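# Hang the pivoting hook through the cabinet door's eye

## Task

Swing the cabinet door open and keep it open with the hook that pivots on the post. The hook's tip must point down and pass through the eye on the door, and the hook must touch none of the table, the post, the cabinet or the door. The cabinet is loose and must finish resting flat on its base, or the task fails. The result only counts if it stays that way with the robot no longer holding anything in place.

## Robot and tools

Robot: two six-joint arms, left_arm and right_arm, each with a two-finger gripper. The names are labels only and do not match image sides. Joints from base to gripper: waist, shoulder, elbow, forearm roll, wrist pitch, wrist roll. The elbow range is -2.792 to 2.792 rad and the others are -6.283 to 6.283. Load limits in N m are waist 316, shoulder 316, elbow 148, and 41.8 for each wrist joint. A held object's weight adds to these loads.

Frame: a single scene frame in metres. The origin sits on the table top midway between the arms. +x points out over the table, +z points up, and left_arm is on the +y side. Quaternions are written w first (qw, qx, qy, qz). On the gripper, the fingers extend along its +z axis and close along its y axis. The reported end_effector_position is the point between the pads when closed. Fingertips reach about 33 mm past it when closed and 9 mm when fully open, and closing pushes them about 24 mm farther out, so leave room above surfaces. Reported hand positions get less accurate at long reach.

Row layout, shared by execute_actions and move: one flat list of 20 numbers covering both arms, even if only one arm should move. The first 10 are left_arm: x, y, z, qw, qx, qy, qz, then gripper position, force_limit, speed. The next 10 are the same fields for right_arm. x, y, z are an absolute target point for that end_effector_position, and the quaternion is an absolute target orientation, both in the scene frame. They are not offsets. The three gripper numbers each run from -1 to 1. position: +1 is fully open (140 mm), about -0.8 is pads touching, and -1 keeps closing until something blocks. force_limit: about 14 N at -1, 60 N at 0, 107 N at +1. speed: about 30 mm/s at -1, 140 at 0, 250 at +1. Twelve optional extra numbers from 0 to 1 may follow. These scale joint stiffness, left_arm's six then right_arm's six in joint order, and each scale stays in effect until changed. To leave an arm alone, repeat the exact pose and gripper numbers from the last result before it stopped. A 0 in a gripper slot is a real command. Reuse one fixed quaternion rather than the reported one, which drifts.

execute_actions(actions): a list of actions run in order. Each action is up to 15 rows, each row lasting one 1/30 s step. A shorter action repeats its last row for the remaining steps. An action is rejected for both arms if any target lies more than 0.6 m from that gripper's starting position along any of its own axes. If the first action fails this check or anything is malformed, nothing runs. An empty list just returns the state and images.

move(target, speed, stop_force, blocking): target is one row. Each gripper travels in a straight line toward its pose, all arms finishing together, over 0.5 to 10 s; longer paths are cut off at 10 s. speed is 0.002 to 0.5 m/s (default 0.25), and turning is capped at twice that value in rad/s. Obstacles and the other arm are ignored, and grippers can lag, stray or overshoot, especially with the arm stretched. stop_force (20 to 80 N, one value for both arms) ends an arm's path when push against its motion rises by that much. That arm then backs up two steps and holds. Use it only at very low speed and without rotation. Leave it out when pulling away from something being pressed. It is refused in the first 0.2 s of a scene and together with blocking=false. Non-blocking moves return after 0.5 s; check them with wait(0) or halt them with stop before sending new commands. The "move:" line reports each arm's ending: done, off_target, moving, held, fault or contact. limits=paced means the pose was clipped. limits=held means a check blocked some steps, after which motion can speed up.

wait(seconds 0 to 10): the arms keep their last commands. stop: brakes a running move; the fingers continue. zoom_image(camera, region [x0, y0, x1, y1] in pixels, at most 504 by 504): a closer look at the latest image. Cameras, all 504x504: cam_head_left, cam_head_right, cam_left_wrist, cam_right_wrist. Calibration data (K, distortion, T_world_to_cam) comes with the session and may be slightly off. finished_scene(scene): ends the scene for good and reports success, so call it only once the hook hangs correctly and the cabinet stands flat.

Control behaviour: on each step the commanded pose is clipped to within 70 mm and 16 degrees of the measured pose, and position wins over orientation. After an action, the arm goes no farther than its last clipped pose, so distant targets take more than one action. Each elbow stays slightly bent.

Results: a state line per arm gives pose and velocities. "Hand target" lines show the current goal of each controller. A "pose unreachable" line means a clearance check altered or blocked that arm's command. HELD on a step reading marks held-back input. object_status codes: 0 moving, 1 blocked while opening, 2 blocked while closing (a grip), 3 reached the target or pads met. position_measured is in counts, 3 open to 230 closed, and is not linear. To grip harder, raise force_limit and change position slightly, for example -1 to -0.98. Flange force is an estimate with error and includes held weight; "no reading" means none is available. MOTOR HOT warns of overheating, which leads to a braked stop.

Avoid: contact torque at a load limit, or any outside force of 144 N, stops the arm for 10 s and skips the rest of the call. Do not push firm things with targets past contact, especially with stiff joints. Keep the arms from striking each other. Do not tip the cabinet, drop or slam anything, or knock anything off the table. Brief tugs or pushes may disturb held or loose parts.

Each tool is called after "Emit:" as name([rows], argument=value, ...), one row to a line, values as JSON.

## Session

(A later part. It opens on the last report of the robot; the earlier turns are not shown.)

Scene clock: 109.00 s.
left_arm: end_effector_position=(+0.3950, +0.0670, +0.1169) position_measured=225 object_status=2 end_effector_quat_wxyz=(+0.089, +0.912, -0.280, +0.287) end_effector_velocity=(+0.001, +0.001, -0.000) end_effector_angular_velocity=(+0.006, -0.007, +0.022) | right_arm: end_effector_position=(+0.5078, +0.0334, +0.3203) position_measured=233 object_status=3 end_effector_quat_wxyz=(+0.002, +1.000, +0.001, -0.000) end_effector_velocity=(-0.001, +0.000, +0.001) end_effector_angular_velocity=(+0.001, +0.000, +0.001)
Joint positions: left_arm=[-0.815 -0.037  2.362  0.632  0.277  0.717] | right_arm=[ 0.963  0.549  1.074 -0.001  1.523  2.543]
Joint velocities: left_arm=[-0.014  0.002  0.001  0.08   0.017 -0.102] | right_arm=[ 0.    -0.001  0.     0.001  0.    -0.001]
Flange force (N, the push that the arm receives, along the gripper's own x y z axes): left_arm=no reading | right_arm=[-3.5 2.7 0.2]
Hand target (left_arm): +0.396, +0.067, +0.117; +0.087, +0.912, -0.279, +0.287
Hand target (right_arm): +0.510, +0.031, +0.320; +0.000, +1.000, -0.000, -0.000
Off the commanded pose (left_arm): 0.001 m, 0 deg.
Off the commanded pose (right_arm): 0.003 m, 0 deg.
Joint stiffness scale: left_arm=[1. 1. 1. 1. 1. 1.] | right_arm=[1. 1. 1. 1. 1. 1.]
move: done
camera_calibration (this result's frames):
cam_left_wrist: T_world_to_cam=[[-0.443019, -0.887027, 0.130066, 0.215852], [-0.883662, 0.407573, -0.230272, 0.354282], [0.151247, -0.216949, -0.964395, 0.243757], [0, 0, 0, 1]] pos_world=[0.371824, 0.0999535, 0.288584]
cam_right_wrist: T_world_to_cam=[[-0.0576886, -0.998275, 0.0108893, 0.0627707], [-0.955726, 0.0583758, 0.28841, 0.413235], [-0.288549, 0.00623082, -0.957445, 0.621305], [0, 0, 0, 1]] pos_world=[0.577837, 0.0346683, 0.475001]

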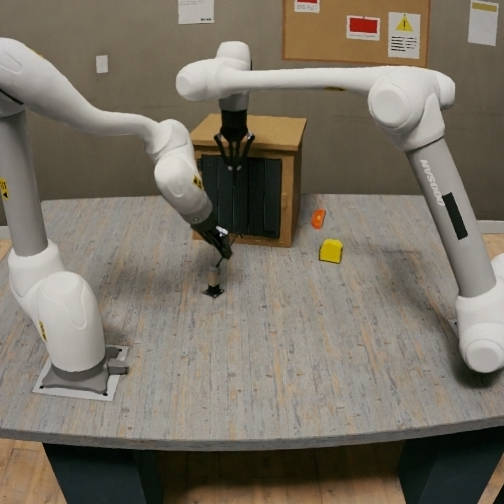

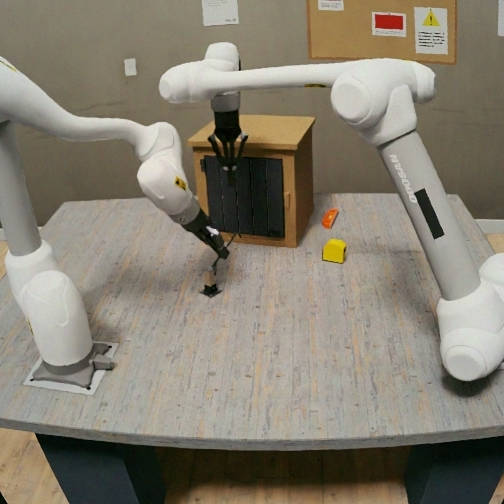

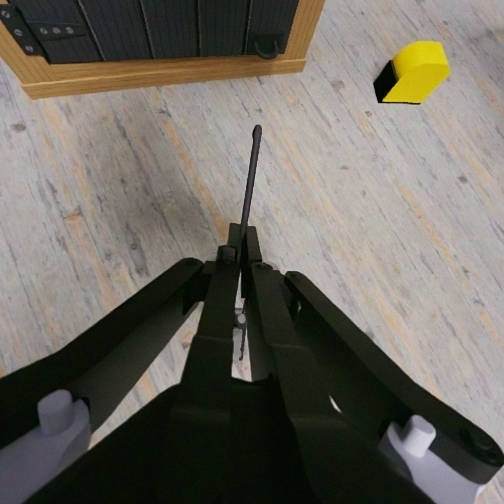

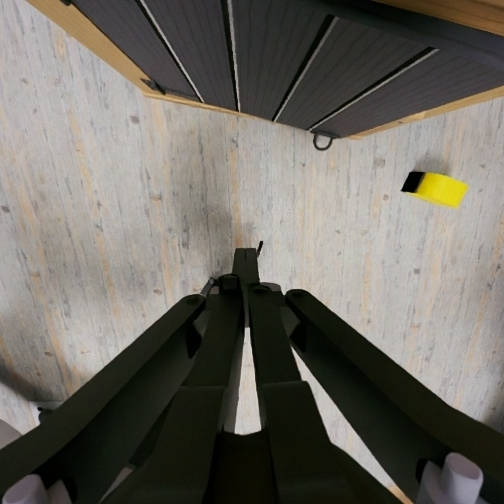

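Emit:
move(target=[0.382,0.039,0.078,0,0.809,-0.588,0,-1,-0.5,-0.5,0.5,-0.25,0.32,0,1,0,0,-1,0,0], speed=0.1)

Emit:
move(target=[0.382,0.039,0.078,0,0.809,-0.588,0,-0.1,-0.5,0,0.5,-0.25,0.32,0,1,0,0,-1,0,0])

Emit:
move(target=[0.382,0.039,0.16,0,0.809,-0.588,0,-0.1,-0.5,0,0.5,-0.25,0.32,0,1,0,0,-1,0,0])

Emit:
move(target=[0.55,-0.065,0.11,0.048,0.9,-0.102,0.42,-0.1,-0.5,0,0.5,-0.25,0.32,0,1,0,0,-1,0,0], speed=0.15)

Scene clock: 133.40 s.
left_arm: end_effector_position=(+0.3807, +0.0376, +0.0795) position_measured=225 object_status=2 end_effector_quat_wxyz=(+0.004, +0.812, -0.584, +0.003) end_effector_velocity=(+0.000, +0.000, +0.001) end_effector_angular_velocity=(+0.003, +0.003, -0.002) | right_arm: end_effector_position=(+0.4989, -0.2476, +0.3213) position_measured=233 object_status=3 end_effector_quat_wxyz=(+0.002, +1.000, +0.001, -0.001) end_effector_velocity=(-0.001, -0.001, -0.001) end_effector_angular_velocity=(-0.001, -0.001, +0.002)
Joint positions: left_arm=[-0.77   0.228  2.007 -0.008  0.899  1.983] | right_arm=[ 0.731  0.172  1.596 -0.001  1.378  2.312]
Joint velocities: left_arm=[ 0.     0.001 -0.003  0.     0.006  0.002] | right_arm=[ 0.    -0.001  0.003 -0.002 -0.001 -0.001]
Flange force (N, the push that the arm receives, along the gripper's own x y z axes): left_arm=[7.9 4.4 -3.5] | right_arm=[-1.7 -1.6 1.1]
Hand target (left_arm): +0.382, +0.039, +0.078; +0.000, +0.809, -0.588, -0.000
Hand target (right_arm): +0.500, -0.250, +0.320; +0.000, +1.000, +0.000, -0.000
Off the commanded pose (left_arm): 0.002 m, 1 deg.
Off the commanded pose (right_arm): 0.003 m, 0 deg.
Joint stiffness scale: left_arm=[1. 1. 1. 1. 1. 1.] | right_arm=[1. 1. 1. 1. 1. 1.]
move: done
camera_calibration (this result's frames):
cam_left_wrist: T_world_to_cam=[[-0.874816, -0.483279, 0.0337567, 0.345184], [-0.442042, 0.824797, 0.352575, 0.11493], [-0.198234, 0.293516, -0.935174, 0.31496], [0, 0, 0, 1]] pos_world=[0.415212, -0.0204196, 0.242369]
cam_right_wrist: T_world_to_cam=[[-0.0574642, -0.99828, 0.0115824, -0.218615], [-0.955226, 0.0583513, 0.290067, 0.420139], [-0.290244, 0.00560469, -0.956936, 0.621955], [0, 0, 0, 1]] pos_world=[0.569284, -0.246241, 0.475835]

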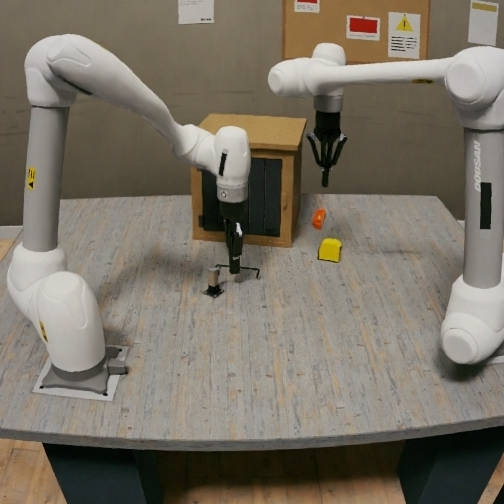

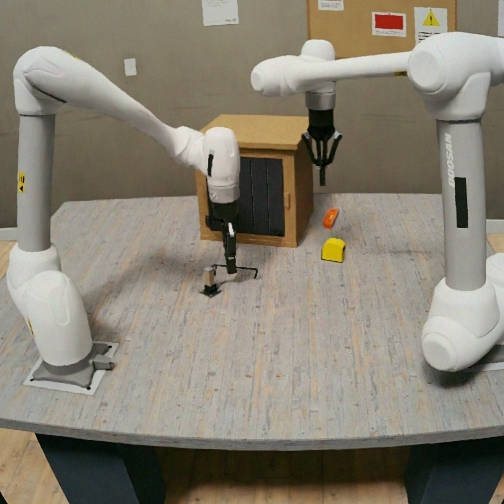

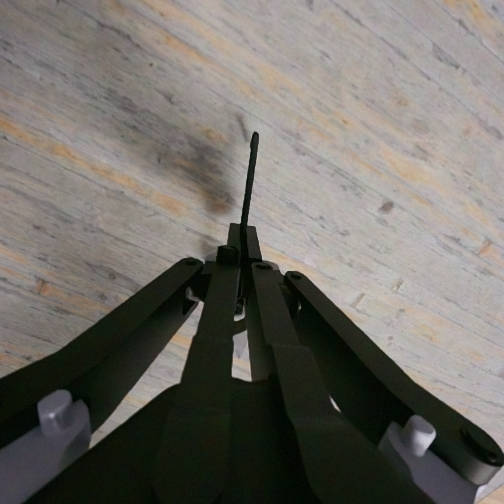

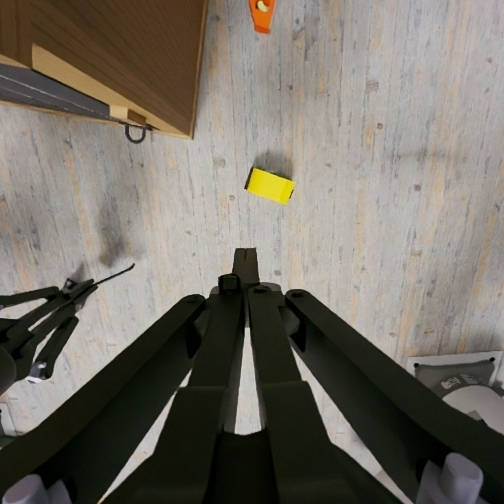

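Scene clock: 134.10 s.
left_arm: end_effector_position=(+0.3807, +0.0393, +0.0787) position_measured=141 object_status=3 end_effector_quat_wxyz=(+0.002, +0.811, -0.585, +0.001) end_effector_velocity=(-0.000, +0.001, -0.000) end_effector_angular_velocity=(+0.003, +0.001, -0.000) | right_arm: end_effector_position=(+0.4991, -0.2477, +0.3211) position_measured=233 object_status=3 end_effector_quat_wxyz=(+0.002, +1.000, +0.001, -0.001) end_effector_velocity=(-0.001, +0.001, +0.000) end_effector_angular_velocity=(+0.001, -0.001, +0.002)
Joint positions: left_arm=[-0.77   0.229  2.007 -0.003  0.902  1.983] | right_arm=[ 0.731  0.172  1.597 -0.001  1.378  2.312]
Joint velocities: left_arm=[ 0.001 -0.     0.     0.001  0.003  0.   ] | right_arm=[ 0.002 -0.     0.     0.    -0.001 -0.   ]
Flange force (N, the push that the arm receives, along the gripper's own x y z axes): left_arm=[-0.3 -0.7 2.5] | right_arm=[-1.8 -4.6 0.1]
Hand target (left_arm): +0.382, +0.039, +0.078; -0.000, +0.809, -0.588, +0.000
Hand target (right_arm): +0.500, -0.250, +0.320; +0.000, +1.000, -0.000, -0.000
Off the commanded pose (left_arm): 0.001 m, 0 deg.
Off the commanded pose (right_arm): 0.003 m, 0 deg.
Joint stiffness scale: left_arm=[1. 1. 1. 1. 1. 1.] | right_arm=[1. 1. 1. 1. 1. 1.]
move: done
camera_calibration (this result's frames):
cam_left_wrist: T_world_to_cam=[[-0.87609, -0.481108, 0.0316465, 0.346556], [-0.439525, 0.823902, 0.357775, 0.112489], [-0.198202, 0.299533, -0.933271, 0.313309], [0, 0, 0, 1]] pos_world=[0.415155, -0.0197955, 0.241189]
cam_right_wrist: T_world_to_cam=[[-0.0575125, -0.998279, 0.0115021, -0.218722], [-0.955246, 0.0583746, 0.289995, 0.420384], [-0.290167, 0.00569101, -0.956959, 0.62181], [0, 0, 0, 1]] pos_world=[0.56942, -0.246424, 0.475654]

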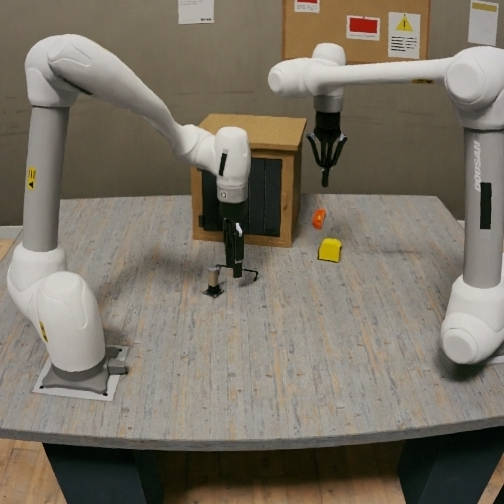

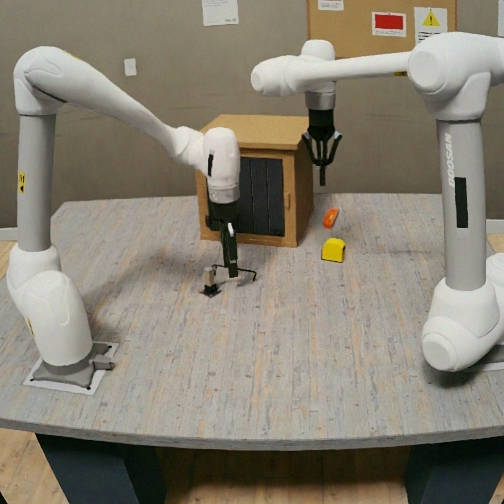

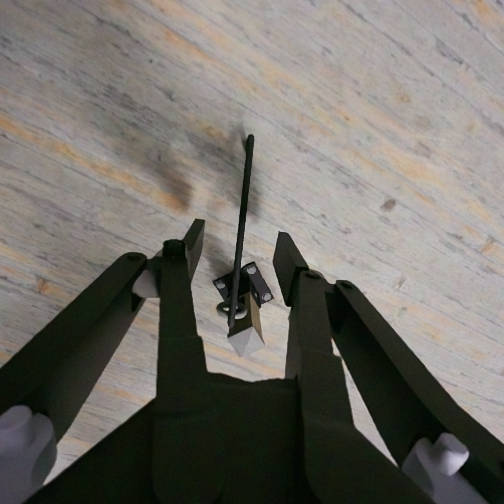

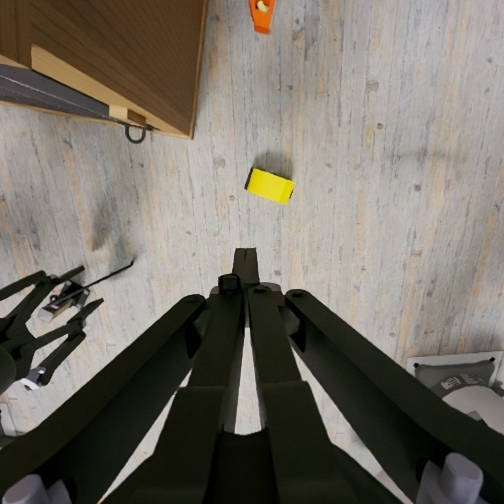

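Scene clock: 135.00 s.
left_arm: end_effector_position=(+0.3795, +0.0408, +0.1543) position_measured=141 object_status=3 end_effector_quat_wxyz=(+0.000, +0.811, -0.585, -0.004) end_effector_velocity=(-0.000, +0.001, +0.002) end_effector_angular_velocity=(+0.003, +0.003, +0.000) | right_arm: end_effector_position=(+0.4991, -0.2477, +0.3211) position_measured=233 object_status=3 end_effector_quat_wxyz=(+0.002, +1.000, +0.001, -0.001) end_effector_velocity=(+0.001, -0.000, +0.000) end_effector_angular_velocity=(+0.000, -0.001, -0.000)
Joint positions: left_arm=[-0.77   0.158  1.934 -0.003  1.058  1.983] | right_arm=[ 0.731  0.172  1.597 -0.001  1.378  2.312]
Joint velocities: left_arm=[ 0.    -0.001 -0.002 -0.     0.007  0.   ] | right_arm=[-0.001  0.    -0.    -0.001 -0.001 -0.   ]
Flange force (N, the push that the arm receives, along the gripper's own x y z axes): left_arm=[-0.3 -2.5 -0.4] | right_arm=[-1.9 0.1 1.2]
Hand target (left_arm): +0.382, +0.039, +0.160; -0.000, +0.809, -0.588, +0.000
Hand target (right_arm): +0.500, -0.250, +0.320; +0.000, +1.000, -0.000, -0.000
Off the commanded pose (left_arm): 0.007 m, 1 deg.
Off the commanded pose (right_arm): 0.003 m, 0 deg.
Joint stiffness scale: left_arm=[1. 1. 1. 1. 1. 1.] | right_arm=[1. 1. 1. 1. 1. 1.]
move: off_target (left_arm)
camera_calibration (this result's frames):
cam_left_wrist: T_world_to_cam=[[-0.876214, -0.480731, 0.0338771, 0.343478], [-0.436389, 0.821291, 0.367486, 0.081097], [-0.204485, 0.307213, -0.929412, 0.384638], [0, 0, 0, 1]] pos_world=[0.415003, -0.0196495, 0.316049]
cam_right_wrist: T_world_to_cam=[[-0.0574965, -0.99828, 0.0114484, -0.218708], [-0.955263, 0.058344, 0.289945, 0.420431], [-0.290115, 0.00573458, -0.956975, 0.621791], [0, 0, 0, 1]] pos_world=[0.569438, -0.246428, 0.475641]

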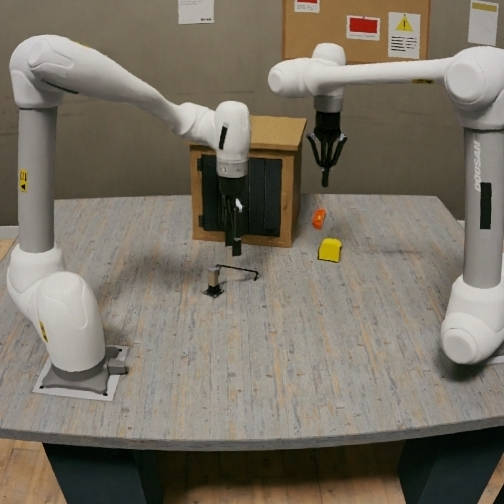

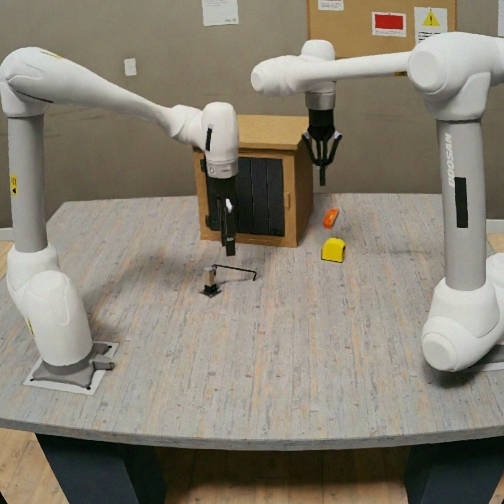

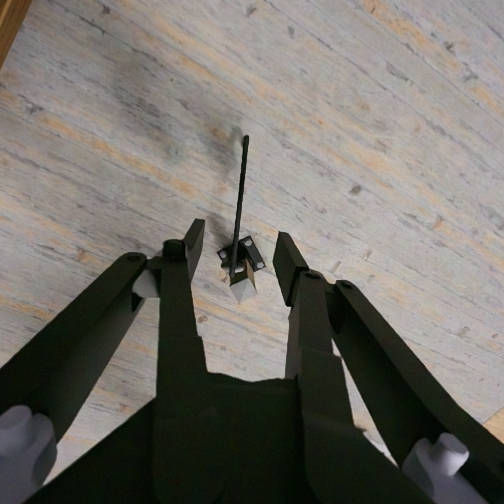

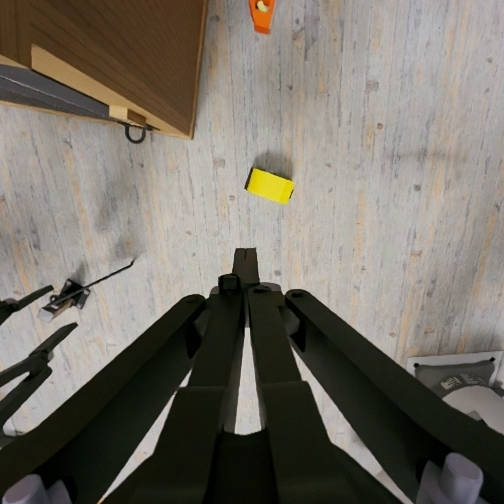

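Scene clock: 139.87 s.
left_arm: end_effector_position=(+0.5520, -0.0669, +0.1142) position_measured=141 object_status=3 end_effector_quat_wxyz=(+0.050, +0.900, -0.101, +0.422) end_effector_velocity=(+0.002, -0.002, +0.002) end_effector_angular_velocity=(-0.009, -0.009, +0.005) | right_arm: end_effector_position=(+0.4991, -0.2477, +0.3211) position_measured=233 object_status=3 end_effector_quat_wxyz=(+0.002, +1.000, +0.001, -0.001) end_effector_velocity=(+0.000, +0.000, +0.000) end_effector_angular_velocity=(-0.000, -0.002, +0.003)
Joint positions: left_arm=[-0.929  0.316  2.092  1.538  0.564 -0.521] | right_arm=[ 0.731  0.172  1.597 -0.001  1.378  2.312]
Joint velocities: left_arm=[-0.002  0.002 -0.     0.019  0.006 -0.027] | right_arm=[ 0.001 -0.    -0.    -0.002 -0.001 -0.002]
Flange force (N, the push that the arm receives, along the gripper's own x y z axes): left_arm=[-2.4 -0.7 2.1] | right_arm=[-2.2 -2.3 0.6]
Hand target (left_arm): +0.550, -0.065, +0.110; +0.048, +0.900, -0.102, +0.421
Hand target (right_arm): +0.500, -0.250, +0.320; +0.000, +1.000, -0.000, -0.000
Off the commanded pose (left_arm): 0.005 m, 0 deg.
Off the commanded pose (right_arm): 0.003 m, 0 deg.
Joint stiffness scale: left_arm=[1. 1. 1. 1. 1. 1.] | right_arm=[1. 1. 1. 1. 1. 1.]
move: off_target (left_arm)
camera_calibration (this result's frames):
cam_left_wrist: T_world_to_cam=[[-0.130372, -0.977922, 0.163317, -0.0154989], [-0.879349, 0.0379602, -0.474662, 0.547818], [0.457982, -0.205495, -0.864884, 0.00842249], [0, 0, 0, 1]] pos_world=[0.475846, -0.0342212, 0.269844]
cam_right_wrist: T_world_to_cam=[[-0.0574911, -0.998281, 0.0114366, -0.218703], [-0.955267, 0.0583355, 0.289934, 0.420438], [-0.290103, 0.00574366, -0.956978, 0.62179], [0, 0, 0, 1]] pos_world=[0.56944, -0.246425, 0.475641]

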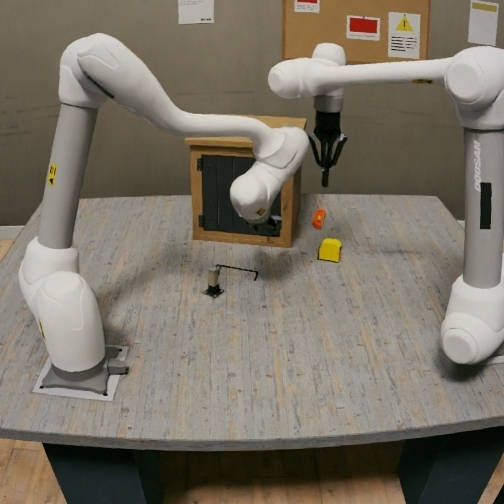

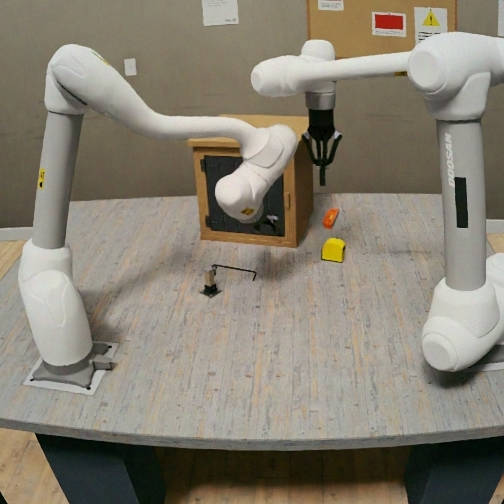

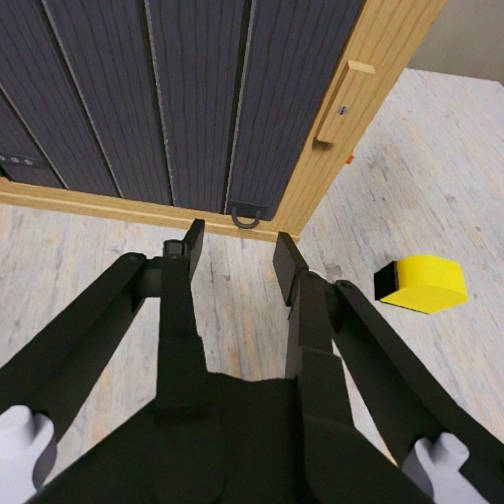

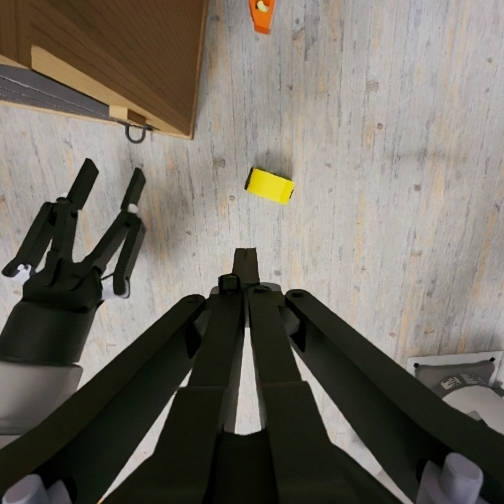

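Emit:
move(target=[0.611,-0.083,0.069,0.048,0.9,-0.102,0.42,-0.1,-0.5,0,0.5,-0.25,0.32,0,1,0,0,-1,0,0], speed=0.03, stop_force=20)

Emit:
move(target=[0.61,-0.083,0.07,0.048,0.9,-0.102,0.42,-1,0,-0.5,0.5,-0.25,0.32,0,1,0,0,-1,0,0], speed=0.03)

Scene clock: 151.43 s.
left_arm: end_effector_position=(+0.6076, -0.0796, +0.0682) position_measured=141 object_status=3 end_effector_quat_wxyz=(+0.045, +0.901, -0.103, +0.419) end_effector_velocity=(+0.001, -0.001, -0.000) end_effector_angular_velocity=(-0.001, -0.000, -0.001) | right_arm: end_effector_position=(+0.4991, -0.2477, +0.3211) position_measured=233 object_status=3 end_effector_quat_wxyz=(+0.002, +1.000, +0.001, -0.001) end_effector_velocity=(+0.001, -0.001, -0.000) end_effector_angular_velocity=(-0.002, -0.001, -0.001)
Joint positions: left_arm=[-0.865  0.433  2.024  1.651  0.526 -0.595] | right_arm=[ 0.731  0.172  1.597 -0.001  1.378  2.312]
Joint velocities: left_arm=[ 0.001  0.002 -0.002  0.004 -0.001 -0.003] | right_arm=[-0.001  0.     0.    -0.002  0.     0.   ]
Flange force (N, the push that the arm receives, along the gripper's own x y z axes): left_arm=[-3.6 -3.6 -2.3] | right_arm=[-1.4 -2.2 1.2]
Hand target (left_arm): +0.611, -0.083, +0.069; +0.048, +0.900, -0.102, +0.420
Hand target (right_arm): +0.500, -0.250, +0.320; +0.000, +1.000, -0.000, -0.000
Off the commanded pose (left_arm): 0.005 m, 0 deg.
Off the commanded pose (right_arm): 0.003 m, 0 deg.
Joint stiffness scale: left_arm=[1. 1. 1. 1. 1. 1.] | right_arm=[1. 1. 1. 1. 1. 1.]
move: off_target (left_arm)
camera_calibration (this result's frames):
cam_left_wrist: T_world_to_cam=[[-0.129525, -0.979765, 0.15259, -0.0131146], [-0.881168, 0.0431627, -0.470829, 0.57659], [0.454716, -0.195442, -0.868928, -0.0563375], [0, 0, 0, 1]] pos_world=[0.531992, -0.0487471, 0.224524]
cam_right_wrist: T_world_to_cam=[[-0.0574892, -0.998281, 0.0114331, -0.218702], [-0.955268, 0.0583327, 0.289931, 0.42044], [-0.2901, 0.0057462, -0.956979, 0.621789], [0, 0, 0, 1]] pos_world=[0.569441, -0.246425, 0.475641]

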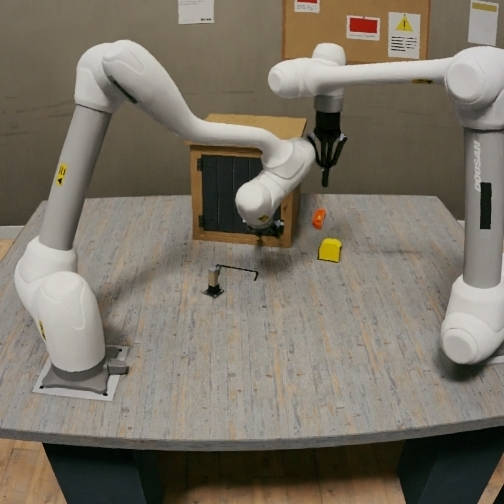

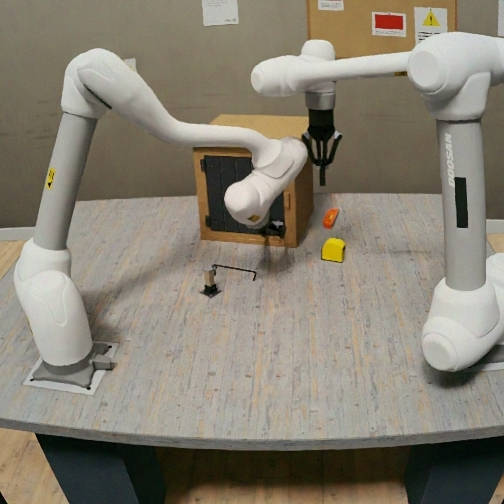

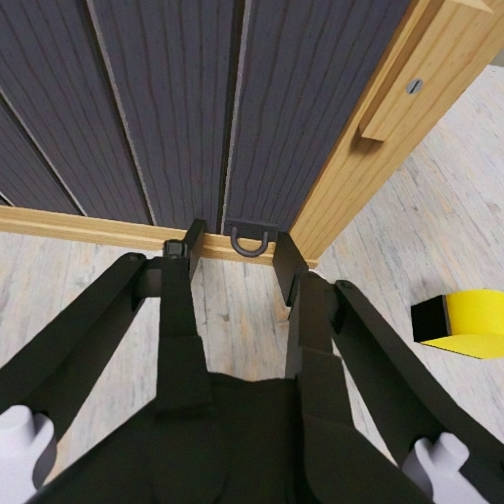

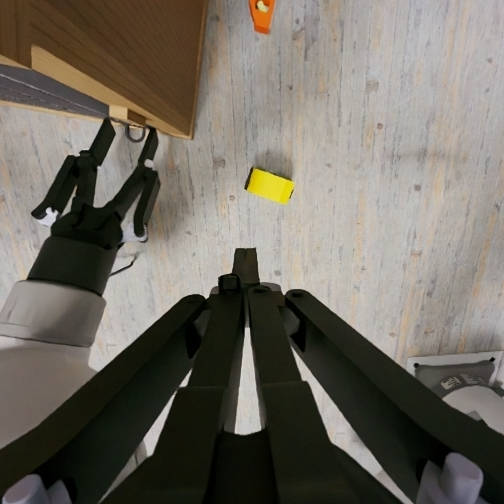

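Scene clock: 152.13 s.
left_arm: end_effector_position=(+0.6055, -0.0844, +0.0682) position_measured=175 object_status=2 end_effector_quat_wxyz=(+0.049, +0.901, -0.107, +0.418) end_effector_velocity=(+0.001, +0.001, +0.001) end_effector_angular_velocity=(-0.002, -0.000, +0.001) | right_arm: end_effector_position=(+0.4991, -0.2477, +0.3211) position_measured=233 object_status=3 end_effector_quat_wxyz=(+0.002, +1.000, +0.001, -0.001) end_effector_velocity=(-0.000, +0.001, -0.001) end_effector_angular_velocity=(-0.000, +0.001, -0.000)
Joint positions: left_arm=[-0.868  0.433  2.022  1.653  0.518 -0.595] | right_arm=[ 0.731  0.172  1.597 -0.001  1.378  2.312]
Joint velocities: left_arm=[ 0.001 -0.001  0.     0.001 -0.001 -0.001] | right_arm=[ 0.001  0.001  0.     0.    -0.001  0.001]
Flange force (N, the push that the arm receives, along the gripper's own x y z axes): left_arm=[-5.8 13.6 -26.5] | right_arm=[-1.9 -2.8 0.6]
Hand target (left_arm): +0.610, -0.083, +0.070; +0.048, +0.900, -0.102, +0.420
Hand target (right_arm): +0.500, -0.250, +0.320; +0.000, +1.000, -0.000, -0.000
Off the commanded pose (left_arm): 0.005 m, 1 deg.
Off the commanded pose (right_arm): 0.003 m, 0 deg.
Joint stiffness scale: left_arm=[1. 1. 1. 1. 1. 1.] | right_arm=[1. 1. 1. 1. 1. 1.]
move: off_target (left_arm)
camera_calibration (this result's frames):
cam_left_wrist: T_world_to_cam=[[-0.138208, -0.977932, 0.156675, -0.012945], [-0.882268, 0.0496911, -0.468117, 0.575995], [0.450002, -0.202927, -0.869666, -0.0540572], [0, 0, 0, 1]] pos_world=[0.530719, -0.0522508, 0.22465]
cam_right_wrist: T_world_to_cam=[[-0.0574981, -0.99828, 0.0114429, -0.218709], [-0.955265, 0.058344, 0.28994, 0.420441], [-0.290109, 0.00573996, -0.956976, 0.621784], [0, 0, 0, 1]] pos_world=[0.569442, -0.246432, 0.475633]

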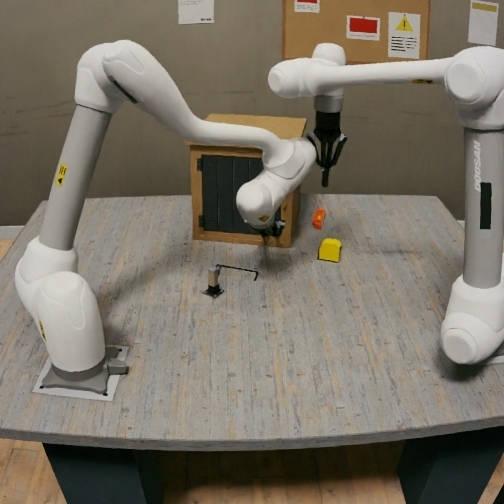

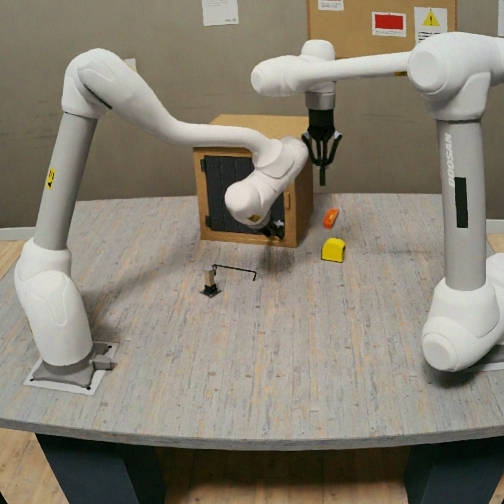

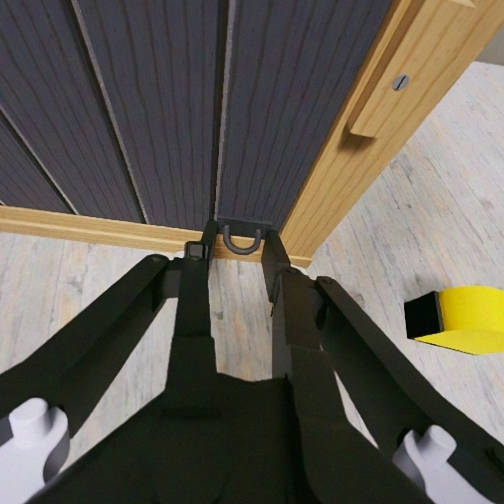

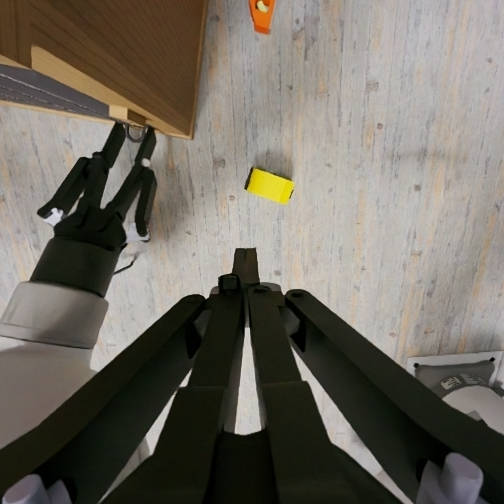

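Emit:
move(target=[0.604,-0.089,0.07,0.048,0.9,-0.102,0.42,-0.97,0,-0.5,0.5,-0.25,0.32,0,1,0,0,-1,0,0], speed=0.03)

Emit:
move(target=[0.559,-0.067,0.07,0.091,0.884,-0.196,0.413,-0.97,0,-0.5,0.5,-0.25,0.32,0,1,0,0,-1,0,0], speed=0.04)

Emit:
move(target=[0.519,-0.038,0.07,0.134,0.859,-0.287,0.401,-0.97,0,-0.5,0.5,-0.25,0.32,0,1,0,0,-1,0,0], speed=0.04)

Scene clock: 161.43 s.
left_arm: end_effector_position=(+0.6028, -0.0852, +0.0688) position_measured=176 object_status=2 end_effector_quat_wxyz=(+0.047, +0.901, -0.103, +0.419) end_effector_velocity=(-0.002, -0.000, -0.001) end_effector_angular_velocity=(+0.001, +0.002, +0.002) | right_arm: end_effector_position=(+0.4991, -0.2477, +0.3211) position_measured=233 object_status=3 end_effector_quat_wxyz=(+0.002, +1.000, +0.001, -0.001) end_effector_velocity=(-0.001, +0.001, +0.000) end_effector_angular_velocity=(-0.000, -0.001, +0.003)
Joint positions: left_arm=[-0.876  0.433  2.022  1.643  0.53  -0.595] | right_arm=[ 0.731  0.172  1.597 -0.001  1.378  2.312]
Joint velocities: left_arm=[-0.004  0.     0.001 -0.005  0.003  0.001] | right_arm=[ 0.002 -0.    -0.    -0.001  0.    -0.001]
Flange force (N, the push that the arm receives, along the gripper's own x y z axes): left_arm=[-3.5 -3.6 4.8] | right_arm=[-2.3 -1.1 0.7]
Hand target (left_arm): +0.604, -0.089, +0.070; +0.048, +0.900, -0.102, +0.420
Hand target (right_arm): +0.500, -0.250, +0.320; +0.000, +1.000, -0.000, -0.000
Off the commanded pose (left_arm): 0.004 m, 0 deg.
Off the commanded pose (right_arm): 0.003 m, 0 deg.
Joint stiffness scale: left_arm=[1. 1. 1. 1. 1. 1.] | right_arm=[1. 1. 1. 1. 1. 1.]
move: off_target (left_arm)
camera_calibration (this result's frames):
cam_left_wrist: T_world_to_cam=[[-0.130563, -0.979129, 0.155756, -0.018843], [-0.881525, 0.0427505, -0.470197, 0.573061], [0.453725, -0.198693, -0.868709, -0.0544963], [0, 0, 0, 1]] pos_world=[0.527434, -0.0537764, 0.225045]
cam_right_wrist: T_world_to_cam=[[-0.057502, -0.99828, 0.0114469, -0.218712], [-0.955263, 0.0583489, 0.289944, 0.420442], [-0.290113, 0.00573755, -0.956975, 0.621782], [0, 0, 0, 1]] pos_world=[0.569443, -0.246436, 0.475629]

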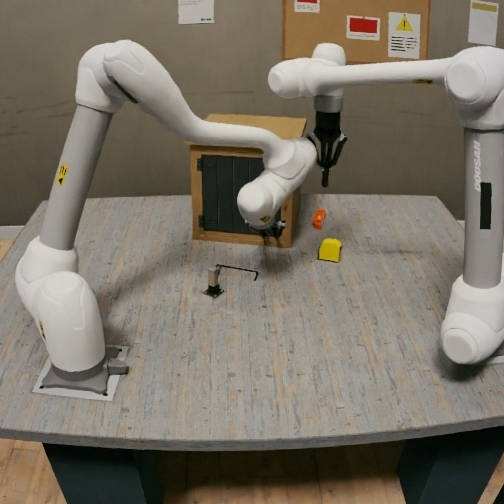

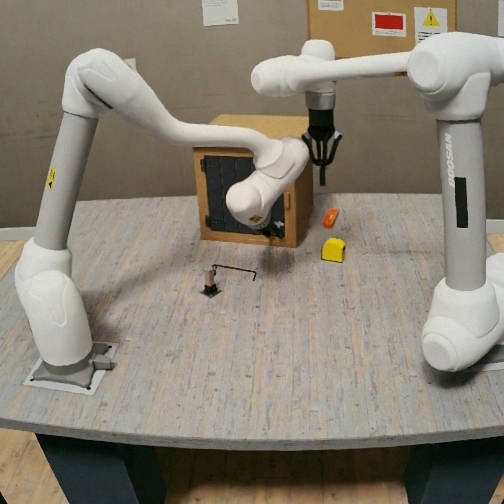

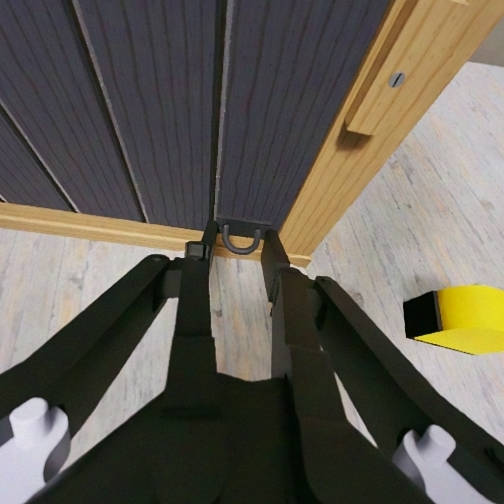

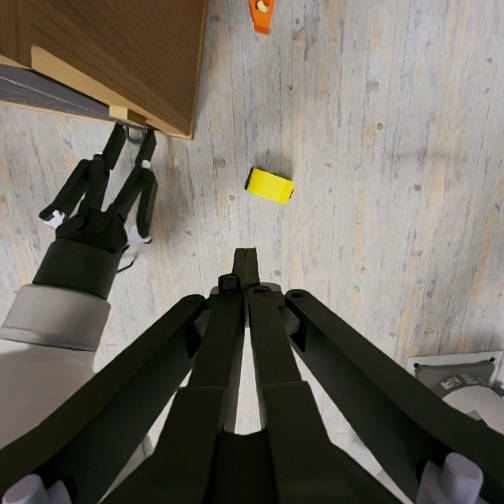

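Scene clock: 164.30 s.
left_arm: end_effector_position=(+0.5622, -0.0660, +0.0688) position_measured=176 object_status=2 end_effector_quat_wxyz=(+0.088, +0.885, -0.193, +0.414) end_effector_velocity=(-0.001, +0.000, +0.001) end_effector_angular_velocity=(-0.004, -0.003, -0.008) | right_arm: end_effector_position=(+0.4991, -0.2477, +0.3211) position_measured=233 object_status=3 end_effector_quat_wxyz=(+0.002, +1.000, +0.001, -0.001) end_effector_velocity=(+0.000, -0.001, +0.001) end_effector_angular_velocity=(+0.001, -0.002, +0.002)
Joint positions: left_arm=[-0.841  0.357  2.153  2.01   0.409 -0.796] | right_arm=[ 0.731  0.172  1.597 -0.001  1.378  2.312]
Joint velocities: left_arm=[ 0.003 -0.002  0.005  0.03  -0.003 -0.024] | right_arm=[-0.    -0.002 -0.    -0.001  0.    -0.002]
Flange force (N, the push that the arm receives, along the gripper's own x y z axes): left_arm=no reading | right_arm=[-3.2 -0.8 0.4]
Hand target (left_arm): +0.559, -0.067, +0.070; +0.091, +0.885, -0.196, +0.413
Hand target (right_arm): +0.500, -0.250, +0.320; +0.000, +1.000, -0.000, -0.000
Off the commanded pose (left_arm): 0.004 m, 1 deg.
Off the commanded pose (right_arm): 0.003 m, 0 deg.
Joint stiffness scale: left_arm=[1. 1. 1. 1. 1. 1.] | right_arm=[1. 1. 1. 1. 1. 1.]
move: off_target (left_arm)
camera_calibration (this result's frames):
cam_left_wrist: T_world_to_cam=[[-0.322941, -0.93384, 0.153795, 0.105922], [-0.853263, 0.21698, -0.474196, 0.532297], [0.409452, -0.284365, -0.866882, -0.0131074], [0, 0, 0, 1]] pos_world=[0.493763, -0.0203109, 0.22476]
cam_right_wrist: T_world_to_cam=[[-0.057502, -0.99828, 0.0114469, -0.218712], [-0.955263, 0.0583489, 0.289944, 0.420442], [-0.290113, 0.00573759, -0.956975, 0.621782], [0, 0, 0, 1]] pos_world=[0.569443, -0.246436, 0.475629]

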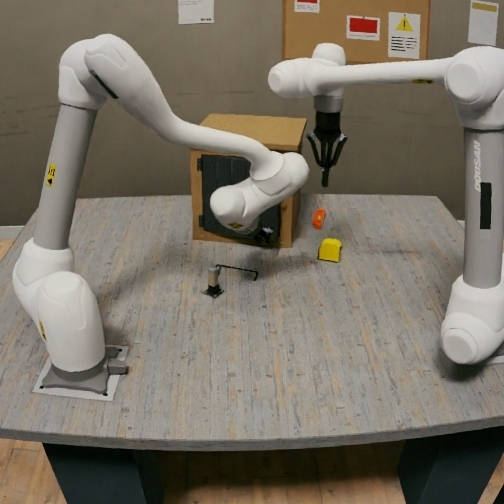

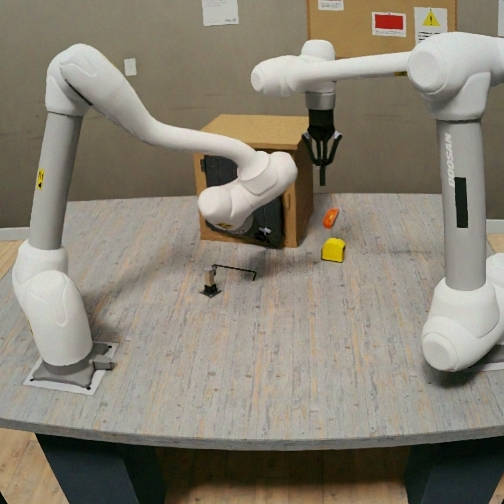

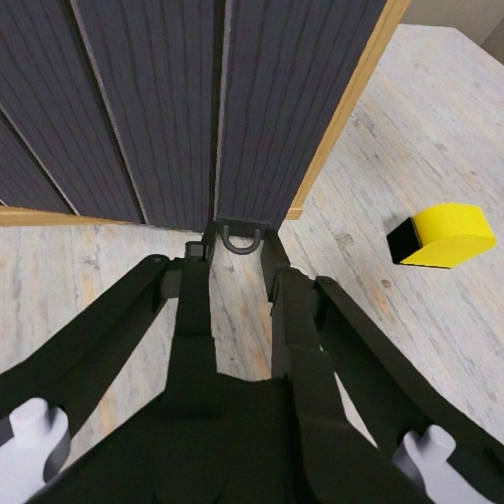

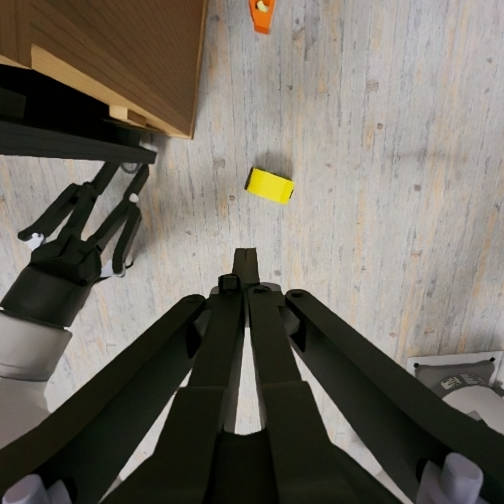

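Scene clock: 167.30 s.
left_arm: end_effector_position=(+0.5228, -0.0372, +0.0689) position_measured=177 object_status=2 end_effector_quat_wxyz=(+0.132, +0.861, -0.283, +0.402) end_effector_velocity=(+0.001, +0.002, +0.000) end_effector_angular_velocity=(-0.007, +0.001, -0.008) | right_arm: end_effector_position=(+0.4991, -0.2477, +0.3211) position_measured=233 object_status=3 end_effector_quat_wxyz=(+0.002, +1.000, +0.001, -0.001) end_effector_velocity=(-0.000, +0.001, -0.001) end_effector_angular_velocity=(+0.000, +0.000, +0.001)
Joint positions: left_arm=[-0.766  0.285  2.27   2.627  0.316 -1.208] | right_arm=[ 0.731  0.172  1.597 -0.001  1.378  2.312]
Joint velocities: left_arm=[ 0.011 -0.002  0.005  0.062 -0.001 -0.052] | right_arm=[ 0.001  0.001  0.     0.    -0.001 -0.   ]
Flange force (N, the push that the arm receives, along the gripper's own x y z axes): left_arm=no reading | right_arm=[-2.5 -2.5 0.8]
Hand target (left_arm): +0.519, -0.038, +0.070; +0.134, +0.859, -0.287, +0.401
Hand target (right_arm): +0.500, -0.250, +0.320; +0.000, +1.000, -0.000, -0.000
Off the commanded pose (left_arm): 0.004 m, 1 deg.
Off the commanded pose (right_arm): 0.003 m, 0 deg.
Joint stiffness scale: left_arm=[1. 1. 1. 1. 1. 1.] | right_arm=[1. 1. 1. 1. 1. 1.]
move: off_target (left_arm)
camera_calibration (this result's frames):
cam_left_wrist: T_world_to_cam=[[-0.508009, -0.846726, 0.158056, 0.219816], [-0.791621, 0.38663, -0.473132, 0.466515], [0.339504, -0.365476, -0.866697, 0.0448337], [0, 0, 0, 1]] pos_world=[0.46575, 0.0221412, 0.224837]
cam_right_wrist: T_world_to_cam=[[-0.0575021, -0.99828, 0.0114468, -0.218712], [-0.955263, 0.0583489, 0.289944, 0.420442], [-0.290113, 0.00573762, -0.956975, 0.621782], [0, 0, 0, 1]] pos_world=[0.569443, -0.246436, 0.475629]

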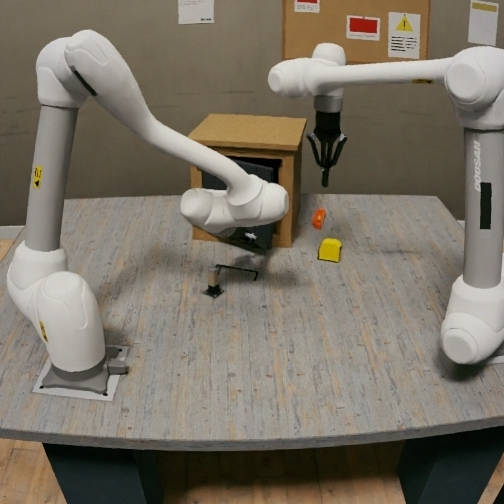

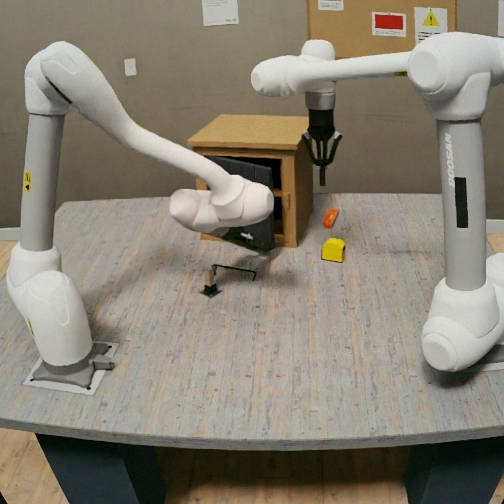

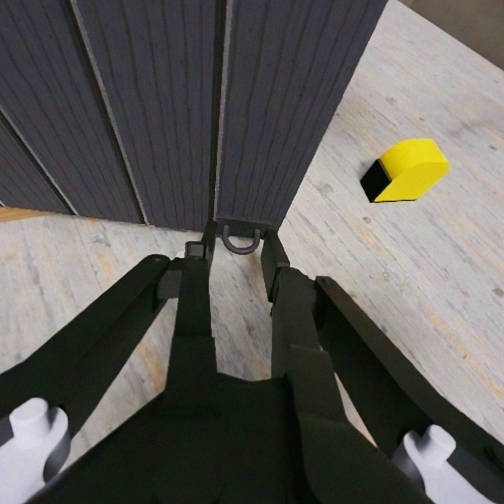

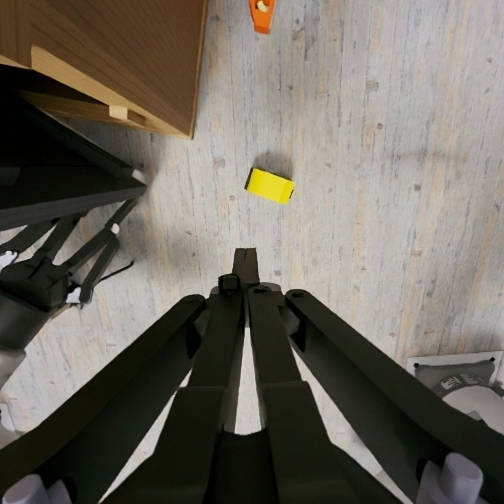

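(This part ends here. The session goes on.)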